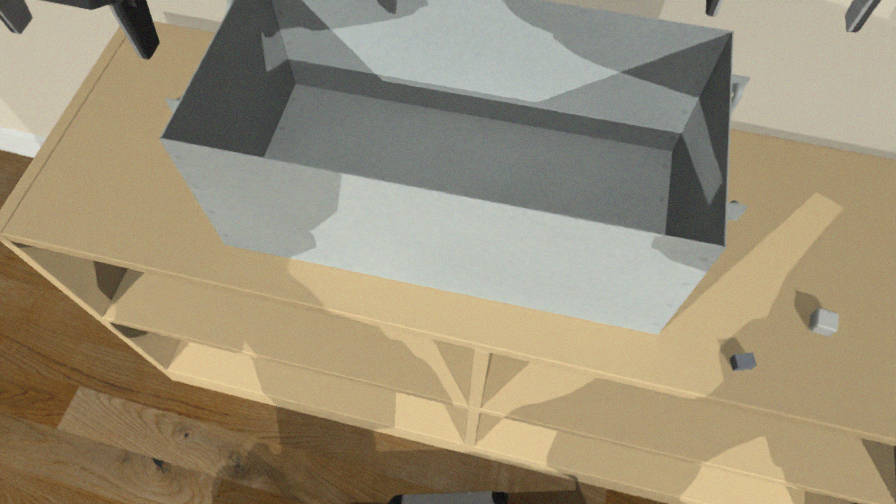

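Scene clock: 53.50 s.
Motor temperatures (°C, as the motors report them): left_arm=[30 33 32 35 38 38 35] | right_arm=[34 32 32 33 40 36 36]
stretch.base_odometry: x=+0.342 y=+1.594 heading=+1.360 (m, m, rad; stretch's odometry frame)
stretch.turned_by_wheels: +0.000 (rad since the last result)
stretch.turned_by_imu: -0.002 (rad since the last result)
stretch.base_tilt: forward=+0.4 right=+1.9 (deg)
stretch.lidar_m: 0.70 0.90 1.02 0.71 0.66 1.14 2.81 2.47 4.81 2.74 1.91 1.82
stretch.head_depth_mm: 853 925 1017 1005 732 574 473 / 865 936 1024 1008 737 576 475 / 874 950 1044 1021 741 581 478 / 888 961 1053 1030 747 584 479 / 895 975 1073 1036 749 587 482 / 906 987 1086 1051 755 589 484 / 919 1001 1099 1059 761 593 489
stretch.base_status: done
stretch.joint_positions: lift_m=+0.270 arm_m=+0.002 wrist_yaw_rad=+2.998 wrist_pitch_rad=-0.421 wrist_roll_rad=+0.004 gripper_m=+0.037 head_pan_rad=+1.293 head_tilt_rad=-0.495
stretch.joint_status: not commanded
stretch.motor_effort: left_wheel=-2(5) right_wheel=+1(9) lift_m=+17(17) arm_m=+0(1) wrist_yaw_rad=+3(3) wrist_pitch_rad=+6(7) wrist_roll_rad=+0(0) gripper_m=+0(1) head_pan_rad=+3(2) head_tilt_rad=-2(2) (%)
stretch.hand_pose: x=+0.0109 y=+0.0745 z=+0.2823 quat_wxyz=(+0.198, +0.701, +0.098, +0.678) (m; stretch's base frame)
stretch.wrist_depth_mm: 570 - 815 - 974 877 806 / 647 - 888 - - 958 873 / 675 662 757 806 874 927 900 / 559 576 587 580 684 733 763 / 488 510 - 540 521 591 629 / - - - 458 472 480 465 / - - - 412 414 437 445
rby.base_odometry: x=+2.782 y=+0.600 heading=+1.005 (m, m, rad; rby's odometry frame)
rby.base_status: not commanded
rby.joint_positions: torso_squat_rad=+0.700 torso_shift_rad=+0.260 torso_pitch_rad=+0.001 torso_yaw_rad=+0.000 left_shoulder_pitch_rad=-1.200 left_shoulder_roll_rad=+0.430 left_shoulder_yaw_rad=+0.000 left_elbow_rad=-0.700 left_forearm_roll_rad=+0.350 left_wrist_pitch_rad=+1.900 left_hand_roll_rad=+1.380 left_gripper_m=+0.100 right_shoulder_pitch_rad=-1.200 right_shoulder_roll_rad=-0.430 right_shoulder_yaw_rad=+0.000 right_elbow_rad=-0.700 right_forearm_roll_rad=-0.350 right_wrist_pitch_rad=+1.900 right_hand_roll_rad=+1.280 right_gripper_m=+0.099 head_pan_rad=+0.000 head_tilt_rad=+1.000
rby.joint_status: not commanded
rby.chest: x=-0.0900 y=+0.0007 z=+1.1073 quat_wxyz=(+1.000, -0.001, +0.000, +0.000) (m; rby's base frame)
rby.left_hand: x=+0.4304 y=+0.2745 z=+0.9539 quat_wxyz=(+0.784, +0.017, -0.016, +0.621) (m; rby's base frame)
rby.right_hand: x=+0.4302 y=-0.2738 z=+0.9547 quat_wxyz=(+0.790, -0.021, +0.013, +0.613) (m; rby's base frame)
pictures: none
No camera images: the call's "cameras" was empty. Leave "cameras" out to get every camera's image.

Scene clock: 56.30 s.
Motor temperatures (°C, as the motors report them): left_arm=[30 33 32 35 38 38 35] | right_arm=[34 32 32 33 40 36 36]
stretch.base_odometry: x=+0.342 y=+1.594 heading=-2.264 (m, m, rad; stretch's odometry frame)
stretch.turned_by_wheels: +2.660 (rad since the last result)
stretch.turned_by_imu: +2.672 (rad since the last result)
stretch.base_tilt: forward=+0.4 right=+1.9 (deg)
stretch.lidar_m: 2.81 2.58 2.43 4.81 2.68 1.90 1.83 0.70 0.91 1.02 0.69 0.60
stretch.head_depth_mm: 971 901 720 599 897 1173 1103 / 958 902 720 597 899 1174 1115 / 948 901 719 599 549 1153 1144 / 941 900 722 599 547 1131 1143 / 930 901 719 599 548 882 1107 / 918 900 720 599 535 881 1108 / 911 901 719 600 536 863 1110
stretch.base_status: done
stretch.joint_positions: lift_m=+0.270 arm_m=+0.002 wrist_yaw_rad=+2.998 wrist_pitch_rad=-0.421 wrist_roll_rad=+0.004 gripper_m=+0.037 head_pan_rad=-1.563 head_tilt_rad=-0.889
stretch.joint_status: all done
stretch.motor_effort: left_wheel=-3(7) right_wheel=+2(11) lift_m=+17(17) arm_m=+0(1) wrist_yaw_rad=+3(3) wrist_pitch_rad=+7(7) wrist_roll_rad=+1(0) gripper_m=+0(1) head_pan_rad=-4(36) head_tilt_rad=-5(22) (%)
stretch.hand_pose: x=+0.0109 y=+0.0745 z=+0.2823 quat_wxyz=(+0.198, +0.701, +0.098, +0.678) (m; stretch's base frame)
stretch.wrist_depth_mm: - - - - - - - / 863 - 983 - - - - / 688 689 761 813 851 912 - / 564 577 652 653 680 715 763 / 487 505 - 560 582 596 622 / - - - 462 475 502 519 / - - - 412 419 431 453
rby.base_odometry: x=+2.782 y=+0.600 heading=+1.005 (m, m, rad; rby's odometry frame)
rby.base_status: not commanded
rby.joint_positions: torso_squat_rad=+0.700 torso_shift_rad=+0.260 torso_pitch_rad=+0.001 torso_yaw_rad=+0.000 left_shoulder_pitch_rad=-1.200 left_shoulder_roll_rad=+0.430 left_shoulder_yaw_rad=+0.000 left_elbow_rad=-0.700 left_forearm_roll_rad=+0.350 left_wrist_pitch_rad=+1.900 left_hand_roll_rad=+1.380 left_gripper_m=+0.100 right_shoulder_pitch_rad=-1.200 right_shoulder_roll_rad=-0.430 right_shoulder_yaw_rad=+0.000 right_elbow_rad=-0.700 right_forearm_roll_rad=-0.350 right_wrist_pitch_rad=+1.900 right_hand_roll_rad=+1.280 right_gripper_m=+0.099 head_pan_rad=+0.000 head_tilt_rad=+1.000
rby.joint_status: not commanded
rby.chest: x=-0.0900 y=+0.0007 z=+1.1073 quat_wxyz=(+1.000, -0.001, +0.000, +0.000) (m; rby's base frame)
rby.left_hand: x=+0.4304 y=+0.2745 z=+0.9539 quat_wxyz=(+0.784, +0.017, -0.016, +0.621) (m; rby's base frame)
rby.right_hand: x=+0.4302 y=-0.2738 z=+0.9547 quat_wxyz=(+0.790, -0.021, +0.013, +0.613) (m; rby's base frame)
pictures: stretch_nav_camera (sideways: a quarter turn counterclockwise sets it upright)
Images, in order (width x height): stretch_nav_camera 672x504.

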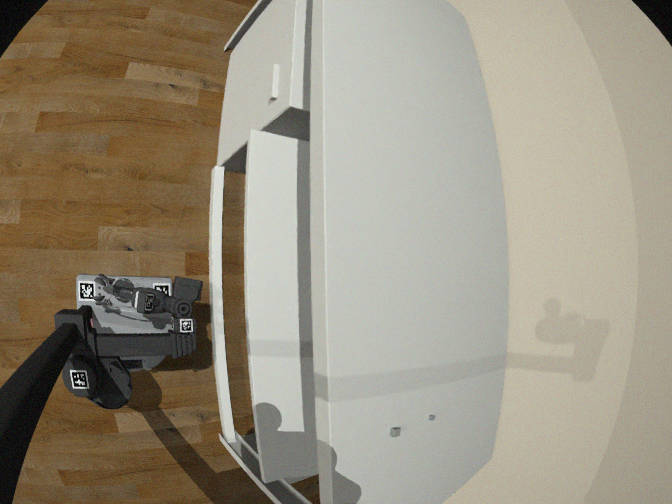

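Scene clock: 57.67 s.
Motor temperatures (°C, as the motors report them): left_arm=[30 33 32 35 38 38 35] | right_arm=[34 32 32 33 40 36 36]
stretch.base_odometry: x=+0.342 y=+1.594 heading=-2.264 (m, m, rad; stretch's odometry frame)
stretch.turned_by_wheels: +0.000 (rad since the last result)
stretch.turned_by_imu: +0.000 (rad since the last result)
stretch.base_tilt: forward=+0.4 right=+1.9 (deg)
stretch.lidar_m: 2.81 2.57 2.43 4.81 2.67 1.89 1.83 0.70 0.92 1.02 0.69 0.60
stretch.head_depth_mm: 965 900 719 599 900 1174 1101 / 960 902 721 599 901 1177 1123 / 950 901 717 599 549 1157 1154 / 941 904 719 599 548 1137 1140 / 931 903 718 599 547 880 1103 / 918 898 719 599 536 882 1105 / 909 898 721 598 536 866 1103
stretch.base_status: not commanded
stretch.joint_positions: lift_m=+0.330 arm_m=+0.002 wrist_yaw_rad=+2.998 wrist_pitch_rad=-0.421 wrist_roll_rad=+0.004 gripper_m=+0.037 head_pan_rad=-1.563 head_tilt_rad=-0.889
stretch.joint_status: all done
stretch.motor_effort: left_wheel=-2(2) right_wheel=+2(2) lift_m=+29(31) arm_m=+0(1) wrist_yaw_rad=+3(2) wrist_pitch_rad=+7(7) wrist_roll_rad=+0(1) gripper_m=+0(1) head_pan_rad=-3(4) head_tilt_rad=-5(5) (%)
stretch.hand_pose: x=+0.0109 y=+0.0745 z=+0.3417 quat_wxyz=(+0.198, +0.701, +0.098, +0.678) (m; stretch's base frame)
stretch.wrist_depth_mm: - - - - - - - / - - - - - - - / 789 796 882 928 994 - - / 648 670 737 752 784 831 878 / 556 569 - 618 666 682 731 / 486 515 - 544 542 580 601 / - - - 475 476 498 515
rby.base_odometry: x=+2.782 y=+0.600 heading=+1.005 (m, m, rad; rby's odometry frame)
rby.base_status: not commanded
rby.joint_positions: torso_squat_rad=+0.700 torso_shift_rad=+0.260 torso_pitch_rad=+0.001 torso_yaw_rad=+0.000 left_shoulder_pitch_rad=-1.200 left_shoulder_roll_rad=+0.430 left_shoulder_yaw_rad=+0.000 left_elbow_rad=-0.700 left_forearm_roll_rad=+0.350 left_wrist_pitch_rad=+1.900 left_hand_roll_rad=+1.380 left_gripper_m=+0.100 right_shoulder_pitch_rad=-1.200 right_shoulder_roll_rad=-0.430 right_shoulder_yaw_rad=+0.000 right_elbow_rad=-0.700 right_forearm_roll_rad=-0.350 right_wrist_pitch_rad=+1.900 right_hand_roll_rad=+1.280 right_gripper_m=+0.099 head_pan_rad=+0.000 head_tilt_rad=+1.000
rby.joint_status: not commanded
rby.chest: x=-0.0900 y=+0.0007 z=+1.1073 quat_wxyz=(+1.000, -0.001, +0.000, +0.000) (m; rby's base frame)
rby.left_hand: x=+0.4304 y=+0.2745 z=+0.9539 quat_wxyz=(+0.784, +0.017, -0.016, +0.621) (m; rby's base frame)
rby.right_hand: x=+0.4302 y=-0.2738 z=+0.9547 quat_wxyz=(+0.790, -0.021, +0.013, +0.613) (m; rby's base frame)
pictures: none
No camera images: the call's "cameras" was empty. Leave "cameras" out to get every camera's image.

Scene clock: 60.17 s.
Motor temperatures (°C, as the motors report them): left_arm=[30 33 32 35 38 38 35] | right_arm=[34 32 32 33 40 36 36]
stretch.base_odometry: x=+0.342 y=+1.594 heading=-2.264 (m, m, rad; stretch's odometry frame)
stretch.turned_by_wheels: +0.000 (rad since the last result)
stretch.turned_by_imu: +0.001 (rad since the last result)
stretch.base_tilt: forward=+0.4 right=+1.9 (deg)
stretch.lidar_m: 2.82 2.57 2.44 4.81 2.67 1.90 1.82 0.70 0.92 1.02 0.69 0.60
stretch.head_depth_mm: 971 901 719 599 896 1169 1103 / 958 904 718 601 901 1174 1127 / 947 901 719 599 550 1152 1147 / 945 899 719 599 548 883 1107 / 933 902 720 600 547 882 1106 / 922 902 718 598 535 883 1108 / 909 901 718 598 535 865 1102
stretch.base_status: not commanded
stretch.joint_positions: lift_m=+0.330 arm_m=+0.002 wrist_yaw_rad=+0.003 wrist_pitch_rad=-0.421 wrist_roll_rad=+0.004 gripper_m=+0.170 head_pan_rad=-1.563 head_tilt_rad=-0.889
stretch.joint_status: all done
stretch.motor_effort: left_wheel=-3(3) right_wheel=+2(2) lift_m=+29(29) arm_m=+0(0) wrist_yaw_rad=-4(5) wrist_pitch_rad=+7(7) wrist_roll_rad=+0(0) gripper_m=-1(85) head_pan_rad=-2(3) head_tilt_rad=-4(4) (%)
stretch.hand_pose: x=-0.0208 y=-0.3712 z=+0.3417 quat_wxyz=(+0.691, +0.149, -0.692, -0.147) (m; stretch's base frame)
stretch.wrist_depth_mm: 97 103 114 129 149 175 214 / 89 89 90 91 96 106 120 / 639 99 98 98 97 97 96 / 623 685 704 748 768 773 108 / - 572 597 622 653 718 677 / 474 493 513 530 557 - 609 / 423 440 452 470 483 501 520
rby.base_odometry: x=+2.782 y=+0.600 heading=+1.005 (m, m, rad; rby's odometry frame)
rby.base_status: not commanded
rby.joint_positions: torso_squat_rad=+0.700 torso_shift_rad=+0.260 torso_pitch_rad=+0.001 torso_yaw_rad=+0.000 left_shoulder_pitch_rad=-1.200 left_shoulder_roll_rad=+0.430 left_shoulder_yaw_rad=+0.000 left_elbow_rad=-0.700 left_forearm_roll_rad=+0.350 left_wrist_pitch_rad=+1.900 left_hand_roll_rad=+1.380 left_gripper_m=+0.100 right_shoulder_pitch_rad=-1.200 right_shoulder_roll_rad=-0.430 right_shoulder_yaw_rad=+0.000 right_elbow_rad=-0.700 right_forearm_roll_rad=-0.350 right_wrist_pitch_rad=+1.900 right_hand_roll_rad=+1.280 right_gripper_m=+0.099 head_pan_rad=+0.000 head_tilt_rad=+1.000
rby.joint_status: not commanded
rby.chest: x=-0.0900 y=+0.0007 z=+1.1073 quat_wxyz=(+1.000, -0.001, +0.000, +0.000) (m; rby's base frame)
rby.left_hand: x=+0.4304 y=+0.2745 z=+0.9539 quat_wxyz=(+0.784, +0.017, -0.016, +0.621) (m; rby's base frame)
rby.right_hand: x=+0.4302 y=-0.2738 z=+0.9547 quat_wxyz=(+0.790, -0.021, +0.013, +0.613) (m; rby's base frame)
pictures: none
No camera images: the call's "cameras" was empty. Leave "cameras" out to get every camera's image.

Scene clock: 62.17 s.
Motor temperatures (°C, as the motors report them): left_arm=[30 33 32 35 38 38 35] | right_arm=[34 32 32 33 40 36 36]
stretch.base_odometry: x=+0.342 y=+1.594 heading=-2.264 (m, m, rad; stretch's odometry frame)
stretch.turned_by_wheels: +0.000 (rad since the last result)
stretch.turned_by_imu: +0.000 (rad since the last result)
stretch.base_tilt: forward=+0.4 right=+1.9 (deg)
stretch.lidar_m: 2.81 2.58 2.44 4.80 2.68 1.90 1.82 0.70 0.92 1.02 0.69 0.60
stretch.head_depth_mm: 962 901 719 600 898 1176 1106 / 960 899 718 598 897 1178 1104 / 947 897 719 599 548 1143 1144 / 941 899 720 600 548 1132 1108 / 928 899 719 601 547 880 1099 / 920 897 720 598 533 880 1099 / 914 900 720 600 534 866 1102
stretch.base_status: not commanded
stretch.joint_positions: lift_m=+0.200 arm_m=+0.002 wrist_yaw_rad=+0.003 wrist_pitch_rad=-0.224 wrist_roll_rad=+0.004 gripper_m=+0.170 head_pan_rad=-1.563 head_tilt_rad=-0.889
stretch.joint_status: all done
stretch.motor_effort: left_wheel=-2(3) right_wheel=+3(3) lift_m=+17(27) arm_m=+0(0) wrist_yaw_rad=-4(5) wrist_pitch_rad=+8(8) wrist_roll_rad=+0(0) gripper_m=-1(0) head_pan_rad=-2(3) head_tilt_rad=-4(4) (%)
stretch.hand_pose: x=-0.0208 y=-0.3917 z=+0.2587 quat_wxyz=(+0.702, +0.080, -0.704, -0.078) (m; stretch's base frame)
stretch.wrist_depth_mm: 626 701 699 709 707 711 672 / 641 753 751 745 746 763 721 / 649 799 810 828 820 823 728 / 623 687 710 783 834 863 711 / - 527 561 596 624 718 661 / 415 437 453 480 505 - 563 / 361 373 383 401 420 432 465
rby.base_odometry: x=+2.782 y=+0.600 heading=+1.005 (m, m, rad; rby's odometry frame)
rby.base_status: not commanded
rby.joint_positions: torso_squat_rad=+0.700 torso_shift_rad=+0.260 torso_pitch_rad=+0.001 torso_yaw_rad=+0.000 left_shoulder_pitch_rad=-1.200 left_shoulder_roll_rad=+0.430 left_shoulder_yaw_rad=+0.000 left_elbow_rad=-0.700 left_forearm_roll_rad=+0.350 left_wrist_pitch_rad=+1.900 left_hand_roll_rad=+1.380 left_gripper_m=+0.100 right_shoulder_pitch_rad=-1.200 right_shoulder_roll_rad=-0.430 right_shoulder_yaw_rad=+0.000 right_elbow_rad=-0.700 right_forearm_roll_rad=-0.350 right_wrist_pitch_rad=+1.900 right_hand_roll_rad=+1.280 right_gripper_m=+0.099 head_pan_rad=+0.000 head_tilt_rad=+1.000
rby.joint_status: not commanded
rby.chest: x=-0.0900 y=+0.0007 z=+1.1073 quat_wxyz=(+1.000, -0.001, +0.000, +0.000) (m; rby's base frame)
rby.left_hand: x=+0.4304 y=+0.2745 z=+0.9539 quat_wxyz=(+0.784, +0.017, -0.016, +0.621) (m; rby's base frame)
rby.right_hand: x=+0.4302 y=-0.2738 z=+0.9547 quat_wxyz=(+0.790, -0.021, +0.013, +0.613) (m; rby's base frame)
pictures: stretch_wrist_camera
Images, in order (width x height): stretch_wrist_camera 644x364.

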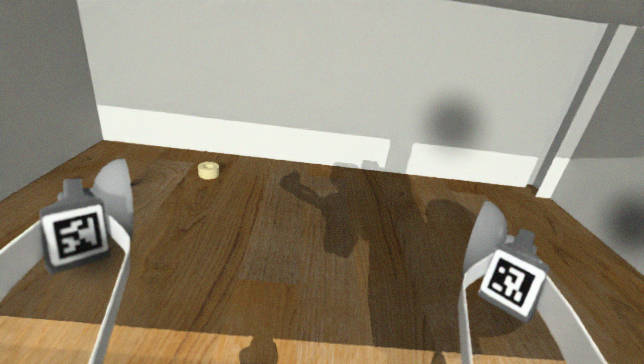

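Request:
{"op": "execute_actions", "data": {"actions": [{"rby":{"joints":{"torso_squat_rad":0.86,"head_tilt_rad":0.8}},"stretch":{"base":{"rotate_rad":-0.4}}}], "cameras": ["rby_head_camera","rby_left_wrist_camera","rby_right_wrist_camera"]}}

Request:
{"op": "execute_actions", "data": {"actions": [{"stretch":{"base":{"translate_m":0.23}}}], "cameras": []}}

Request:
{"op": "execute_actions", "data": {"actions": [{"stretch":{"base":{"rotate_rad":0.4}}}], "cameras": []}}

Request:
{"op": "execute_actions", "data": {"actions": [{"stretch":{"joints":{"arm_m":0.3,"lift_m":0.12,"wrist_pitch_rad":-0.6,"gripper_m":0.12}}}], "cameras": ["stretch_wrist_camera"]}}

Scene clock: 71.07 s.
Motor temperatures (°C, as the motors report them): left_arm=[30 33 32 35 38 38 35] | right_arm=[35 32 32 33 40 36 36]
stretch.base_odometry: x=+0.342 y=+1.594 heading=-2.664 (m, m, rad; stretch's odometry frame)
stretch.turned_by_wheels: -0.400 (rad since the last result)
stretch.turned_by_imu: -0.401 (rad since the last result)
stretch.base_tilt: forward=+0.4 right=+1.9 (deg)
stretch.lidar_m: 0.60 2.81 2.43 2.53 4.84 2.38 1.85 1.83 0.70 1.03 1.02 0.61
stretch.head_depth_mm: 1271 1392 718 655 1234 1244 1104 / 1199 903 720 629 1023 1241 1105 / 1100 900 721 599 949 1229 1136 / 1050 896 720 599 912 1179 1103 / 1007 902 719 600 548 885 1101 / 955 900 719 600 526 849 1082 / 911 901 720 598 514 818 1055
stretch.base_status: done
stretch.joint_positions: lift_m=+0.200 arm_m=+0.002 wrist_yaw_rad=+0.002 wrist_pitch_rad=-0.223 wrist_roll_rad=+0.004 gripper_m=+0.170 head_pan_rad=-1.563 head_tilt_rad=-0.889
stretch.joint_status: not commanded
stretch.motor_effort: left_wheel=+2(5) right_wheel=-5(8) lift_m=+16(17) arm_m=+0(0) wrist_yaw_rad=-3(4) wrist_pitch_rad=+8(7) wrist_roll_rad=+0(0) gripper_m=+0(1) head_pan_rad=-3(3) head_tilt_rad=-4(4) (%)
stretch.hand_pose: x=-0.0209 y=-0.3917 z=+0.2588 quat_wxyz=(+0.702, +0.080, -0.704, -0.078) (m; stretch's base frame)
stretch.wrist_depth_mm: 610 657 713 795 790 572 447 / 648 696 764 878 814 592 453 / 681 734 821 943 830 595 462 / 647 684 720 761 781 594 469 / - 522 559 596 632 572 455 / 412 438 457 478 502 - 454 / 359 372 388 406 377 394 448
rby.base_odometry: x=+2.782 y=+0.600 heading=+1.005 (m, m, rad; rby's odometry frame)
rby.base_status: not commanded
rby.joint_positions: torso_squat_rad=+0.860 torso_shift_rad=+0.260 torso_pitch_rad=+0.001 torso_yaw_rad=+0.000 left_shoulder_pitch_rad=-1.200 left_shoulder_roll_rad=+0.430 left_shoulder_yaw_rad=+0.000 left_elbow_rad=-0.700 left_forearm_roll_rad=+0.350 left_wrist_pitch_rad=+1.900 left_hand_roll_rad=+1.380 left_gripper_m=+0.100 right_shoulder_pitch_rad=-1.200 right_shoulder_roll_rad=-0.430 right_shoulder_yaw_rad=+0.000 right_elbow_rad=-0.700 right_forearm_roll_rad=-0.350 right_wrist_pitch_rad=+1.900 right_hand_roll_rad=+1.280 right_gripper_m=+0.099 head_pan_rad=+0.000 head_tilt_rad=+0.800
rby.joint_status: all done
rby.chest: x=-0.1104 y=+0.0007 z=+1.0313 quat_wxyz=(+1.000, -0.001, +0.000, +0.000) (m; rby's base frame)
rby.left_hand: x=+0.4101 y=+0.2744 z=+0.8780 quat_wxyz=(+0.784, +0.017, -0.016, +0.621) (m; rby's base frame)
rby.right_hand: x=+0.4098 y=-0.2739 z=+0.8788 quat_wxyz=(+0.790, -0.021, +0.013, +0.612) (m; rby's base frame)
pictures: rby_head_camera, rby_left_wrist_camera, rby_right_wrist_camera
Images, in order (width x height): rby_head_camera 896x504, rby_left_wrist_camera 644x364, rby_right_wrist_camera 644x364.

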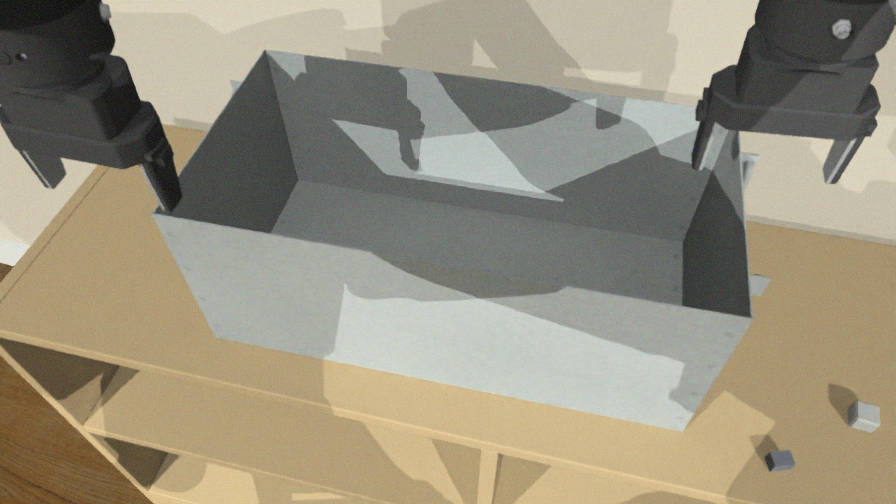

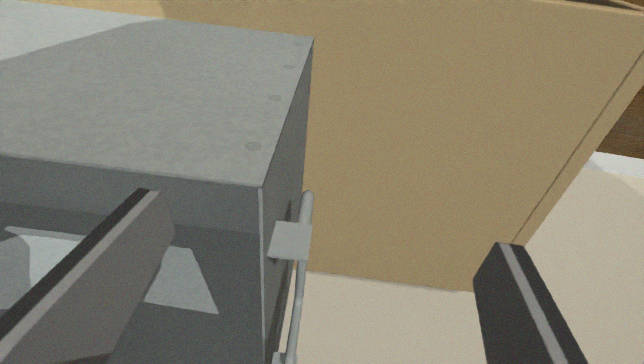

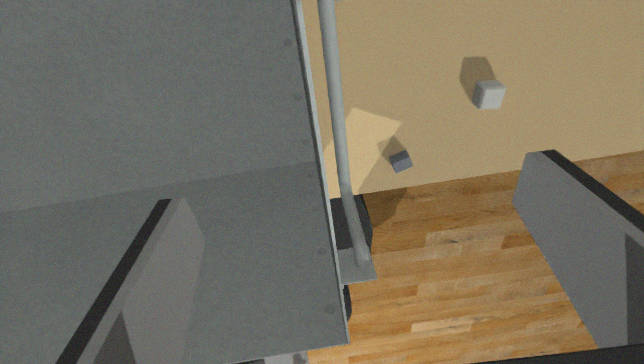

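Scene clock: 74.57 s.
Motor temperatures (°C, as the motors report them): left_arm=[30 33 32 35 38 38 35] | right_arm=[35 32 32 33 40 36 36]
stretch.base_odometry: x=+0.137 y=+1.488 heading=-2.663 (m, m, rad; stretch's odometry frame)
stretch.turned_by_wheels: +0.000 (rad since the last result)
stretch.turned_by_imu: +0.000 (rad since the last result)
stretch.base_tilt: forward=+0.4 right=+1.9 (deg)
stretch.lidar_m: 0.43 2.61 2.42 2.37 4.90 2.64 2.05 0.86 0.93 0.94 0.75 0.38
stretch.head_depth_mm: 1135 900 721 600 935 1244 1105 / 1066 905 717 599 548 1194 1098 / 1021 902 720 599 525 877 1130 / 970 900 721 599 513 820 1094 / 918 897 717 600 515 489 1060 / 869 900 718 599 514 465 777 / 829 890 719 599 514 449 740
stretch.base_status: done
stretch.joint_positions: lift_m=+0.200 arm_m=+0.002 wrist_yaw_rad=+0.002 wrist_pitch_rad=-0.223 wrist_roll_rad=+0.004 gripper_m=+0.170 head_pan_rad=-1.563 head_tilt_rad=-0.889
stretch.joint_status: not commanded
stretch.motor_effort: left_wheel=+2(6) right_wheel=-5(6) lift_m=+16(17) arm_m=+0(0) wrist_yaw_rad=-3(3) wrist_pitch_rad=+7(7) wrist_roll_rad=+0(0) gripper_m=+0(0) head_pan_rad=-3(3) head_tilt_rad=-5(4) (%)
stretch.hand_pose: x=-0.0209 y=-0.3917 z=+0.2588 quat_wxyz=(+0.702, +0.080, -0.704, -0.078) (m; stretch's base frame)
stretch.wrist_depth_mm: 539 570 630 702 800 773 593 / 561 621 685 755 857 811 629 / 600 663 727 829 944 825 637 / 616 672 716 763 823 802 645 / - 526 560 594 639 724 633 / 413 438 456 477 505 - 566 / 358 373 387 400 418 436 463
rby.base_odometry: x=+2.782 y=+0.600 heading=+1.005 (m, m, rad; rby's odometry frame)
rby.base_status: not commanded
rby.joint_positions: torso_squat_rad=+0.860 torso_shift_rad=+0.260 torso_pitch_rad=+0.001 torso_yaw_rad=+0.000 left_shoulder_pitch_rad=-1.200 left_shoulder_roll_rad=+0.430 left_shoulder_yaw_rad=+0.000 left_elbow_rad=-0.700 left_forearm_roll_rad=+0.350 left_wrist_pitch_rad=+1.900 left_hand_roll_rad=+1.380 left_gripper_m=+0.100 right_shoulder_pitch_rad=-1.200 right_shoulder_roll_rad=-0.430 right_shoulder_yaw_rad=+0.000 right_elbow_rad=-0.700 right_forearm_roll_rad=-0.350 right_wrist_pitch_rad=+1.900 right_hand_roll_rad=+1.280 right_gripper_m=+0.099 head_pan_rad=+0.000 head_tilt_rad=+0.800
rby.joint_status: not commanded
rby.chest: x=-0.1104 y=+0.0007 z=+1.0313 quat_wxyz=(+1.000, -0.001, +0.000, +0.000) (m; rby's base frame)
rby.left_hand: x=+0.4101 y=+0.2744 z=+0.8780 quat_wxyz=(+0.784, +0.017, -0.016, +0.621) (m; rby's base frame)
rby.right_hand: x=+0.4098 y=-0.2739 z=+0.8788 quat_wxyz=(+0.790, -0.021, +0.013, +0.612) (m; rby's base frame)
pictures: none
No camera images: the call's "cameras" was empty. Leave "cameras" out to get every camera's image.

Scene clock: 76.17 s.
Motor temperatures (°C, as the motors report them): left_arm=[30 33 32 35 38 38 35] | right_arm=[35 32 32 33 40 36 36]
stretch.base_odometry: x=+0.137 y=+1.488 heading=-2.264 (m, m, rad; stretch's odometry frame)
stretch.turned_by_wheels: +0.400 (rad since the last result)
stretch.turned_by_imu: +0.403 (rad since the last result)
stretch.base_tilt: forward=+0.4 right=+1.9 (deg)
stretch.lidar_m: 0.90 2.69 2.37 4.90 2.97 2.12 2.04 0.86 0.97 0.92 0.38 0.38
stretch.head_depth_mm: 883 900 721 600 514 819 1096 / 872 900 719 600 514 804 1098 / 865 899 718 599 512 791 1105 / 851 897 721 601 514 789 1088 / 842 898 717 599 513 486 1082 / 836 900 719 599 513 474 1065 / 831 900 720 599 514 475 1050
stretch.base_status: done
stretch.joint_positions: lift_m=+0.200 arm_m=+0.002 wrist_yaw_rad=+0.002 wrist_pitch_rad=-0.223 wrist_roll_rad=+0.004 gripper_m=+0.170 head_pan_rad=-1.563 head_tilt_rad=-0.889
stretch.joint_status: not commanded
stretch.motor_effort: left_wheel=-3(6) right_wheel=+3(6) lift_m=+17(17) arm_m=+0(1) wrist_yaw_rad=-3(3) wrist_pitch_rad=+7(7) wrist_roll_rad=+0(0) gripper_m=-1(0) head_pan_rad=-3(2) head_tilt_rad=-4(4) (%)
stretch.hand_pose: x=-0.0210 y=-0.3917 z=+0.2588 quat_wxyz=(+0.702, +0.080, -0.704, -0.078) (m; stretch's base frame)
stretch.wrist_depth_mm: 371 541 620 623 621 623 616 / 382 562 658 660 663 662 668 / 389 572 713 711 711 724 710 / 379 646 719 754 757 775 795 / - 518 556 589 623 726 727 / 401 437 458 483 497 - 561 / 361 375 387 401 417 432 456
rby.base_odometry: x=+2.782 y=+0.600 heading=+1.005 (m, m, rad; rby's odometry frame)
rby.base_status: not commanded
rby.joint_positions: torso_squat_rad=+0.860 torso_shift_rad=+0.260 torso_pitch_rad=+0.001 torso_yaw_rad=+0.000 left_shoulder_pitch_rad=-1.200 left_shoulder_roll_rad=+0.430 left_shoulder_yaw_rad=+0.000 left_elbow_rad=-0.700 left_forearm_roll_rad=+0.350 left_wrist_pitch_rad=+1.900 left_hand_roll_rad=+1.380 left_gripper_m=+0.100 right_shoulder_pitch_rad=-1.200 right_shoulder_roll_rad=-0.430 right_shoulder_yaw_rad=+0.000 right_elbow_rad=-0.700 right_forearm_roll_rad=-0.350 right_wrist_pitch_rad=+1.900 right_hand_roll_rad=+1.280 right_gripper_m=+0.099 head_pan_rad=+0.000 head_tilt_rad=+0.800
rby.joint_status: not commanded
rby.chest: x=-0.1104 y=+0.0007 z=+1.0313 quat_wxyz=(+1.000, -0.001, +0.000, +0.000) (m; rby's base frame)
rby.left_hand: x=+0.4101 y=+0.2744 z=+0.8780 quat_wxyz=(+0.784, +0.017, -0.016, +0.621) (m; rby's base frame)
rby.right_hand: x=+0.4098 y=-0.2739 z=+0.8788 quat_wxyz=(+0.790, -0.021, +0.013, +0.612) (m; rby's base frame)
pictures: none
No camera images: the call's "cameras" was empty. Leave "cameras" out to get every camera's image.

Scene clock: 79.57 s.
Motor temperatures (°C, as the motors report them): left_arm=[30 33 32 35 38 38 35] | right_arm=[35 32 32 33 40 36 36]
stretch.base_odometry: x=+0.137 y=+1.488 heading=-2.264 (m, m, rad; stretch's odometry frame)
stretch.turned_by_wheels: +0.000 (rad since the last result)
stretch.turned_by_imu: +0.001 (rad since the last result)
stretch.base_tilt: forward=+0.3 right=+1.8 (deg)
stretch.lidar_m: 0.90 2.69 2.37 4.89 2.98 2.12 2.04 0.86 0.96 0.92 0.39 0.38
stretch.head_depth_mm: 882 898 717 599 512 817 1099 / 874 905 720 600 513 805 1096 / 866 896 719 600 514 792 1093 / 854 898 718 600 514 792 1089 / 845 902 719 601 513 485 1082 / 834 899 719 599 513 474 1068 / 827 897 722 600 514 475 1051
stretch.base_status: not commanded
stretch.joint_positions: lift_m=+0.120 arm_m=+0.300 wrist_yaw_rad=+0.002 wrist_pitch_rad=-0.611 wrist_roll_rad=+0.004 gripper_m=+0.120 head_pan_rad=-1.563 head_tilt_rad=-0.889
stretch.joint_status: all done
stretch.motor_effort: left_wheel=-3(3) right_wheel=+2(2) lift_m=+16(16) arm_m=+3(2) wrist_yaw_rad=-2(3) wrist_pitch_rad=+3(4) wrist_roll_rad=+0(0) gripper_m=+0(86) head_pan_rad=-3(2) head_tilt_rad=-4(4) (%)
stretch.hand_pose: x=-0.0212 y=-0.6407 z=+0.0924 quat_wxyz=(+0.673, +0.213, -0.675, -0.213) (m; stretch's base frame)
stretch.wrist_depth_mm: 376 390 384 381 377 372 368 / 352 370 393 410 414 420 421 / 308 317 334 338 366 383 405 / 271 285 291 303 318 328 346 / 243 - 256 266 276 290 298 / 217 223 231 240 244 257 264 / 198 203 210 215 222 227 236
rby.base_odometry: x=+2.782 y=+0.600 heading=+1.005 (m, m, rad; rby's odometry frame)
rby.base_status: not commanded
rby.joint_positions: torso_squat_rad=+0.860 torso_shift_rad=+0.260 torso_pitch_rad=+0.001 torso_yaw_rad=+0.000 left_shoulder_pitch_rad=-1.200 left_shoulder_roll_rad=+0.430 left_shoulder_yaw_rad=+0.000 left_elbow_rad=-0.700 left_forearm_roll_rad=+0.350 left_wrist_pitch_rad=+1.900 left_hand_roll_rad=+1.380 left_gripper_m=+0.100 right_shoulder_pitch_rad=-1.200 right_shoulder_roll_rad=-0.430 right_shoulder_yaw_rad=+0.000 right_elbow_rad=-0.700 right_forearm_roll_rad=-0.350 right_wrist_pitch_rad=+1.900 right_hand_roll_rad=+1.280 right_gripper_m=+0.099 head_pan_rad=+0.000 head_tilt_rad=+0.800
rby.joint_status: not commanded
rby.chest: x=-0.1104 y=+0.0007 z=+1.0313 quat_wxyz=(+1.000, -0.001, +0.000, +0.000) (m; rby's base frame)
rby.left_hand: x=+0.4101 y=+0.2744 z=+0.8780 quat_wxyz=(+0.784, +0.017, -0.016, +0.621) (m; rby's base frame)
rby.right_hand: x=+0.4098 y=-0.2739 z=+0.8788 quat_wxyz=(+0.790, -0.021, +0.013, +0.612) (m; rby's base frame)
pictures: stretch_wrist_camera
Images, in order (width x height): stretch_wrist_camera 644x364.

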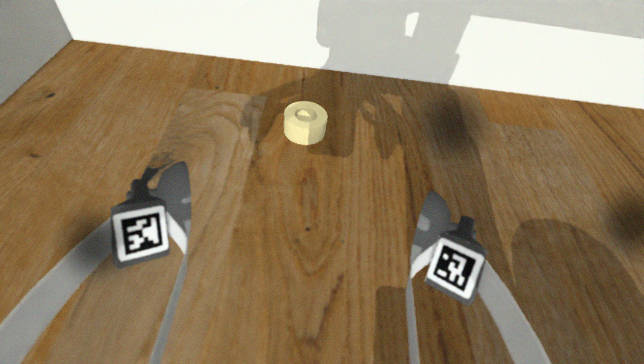

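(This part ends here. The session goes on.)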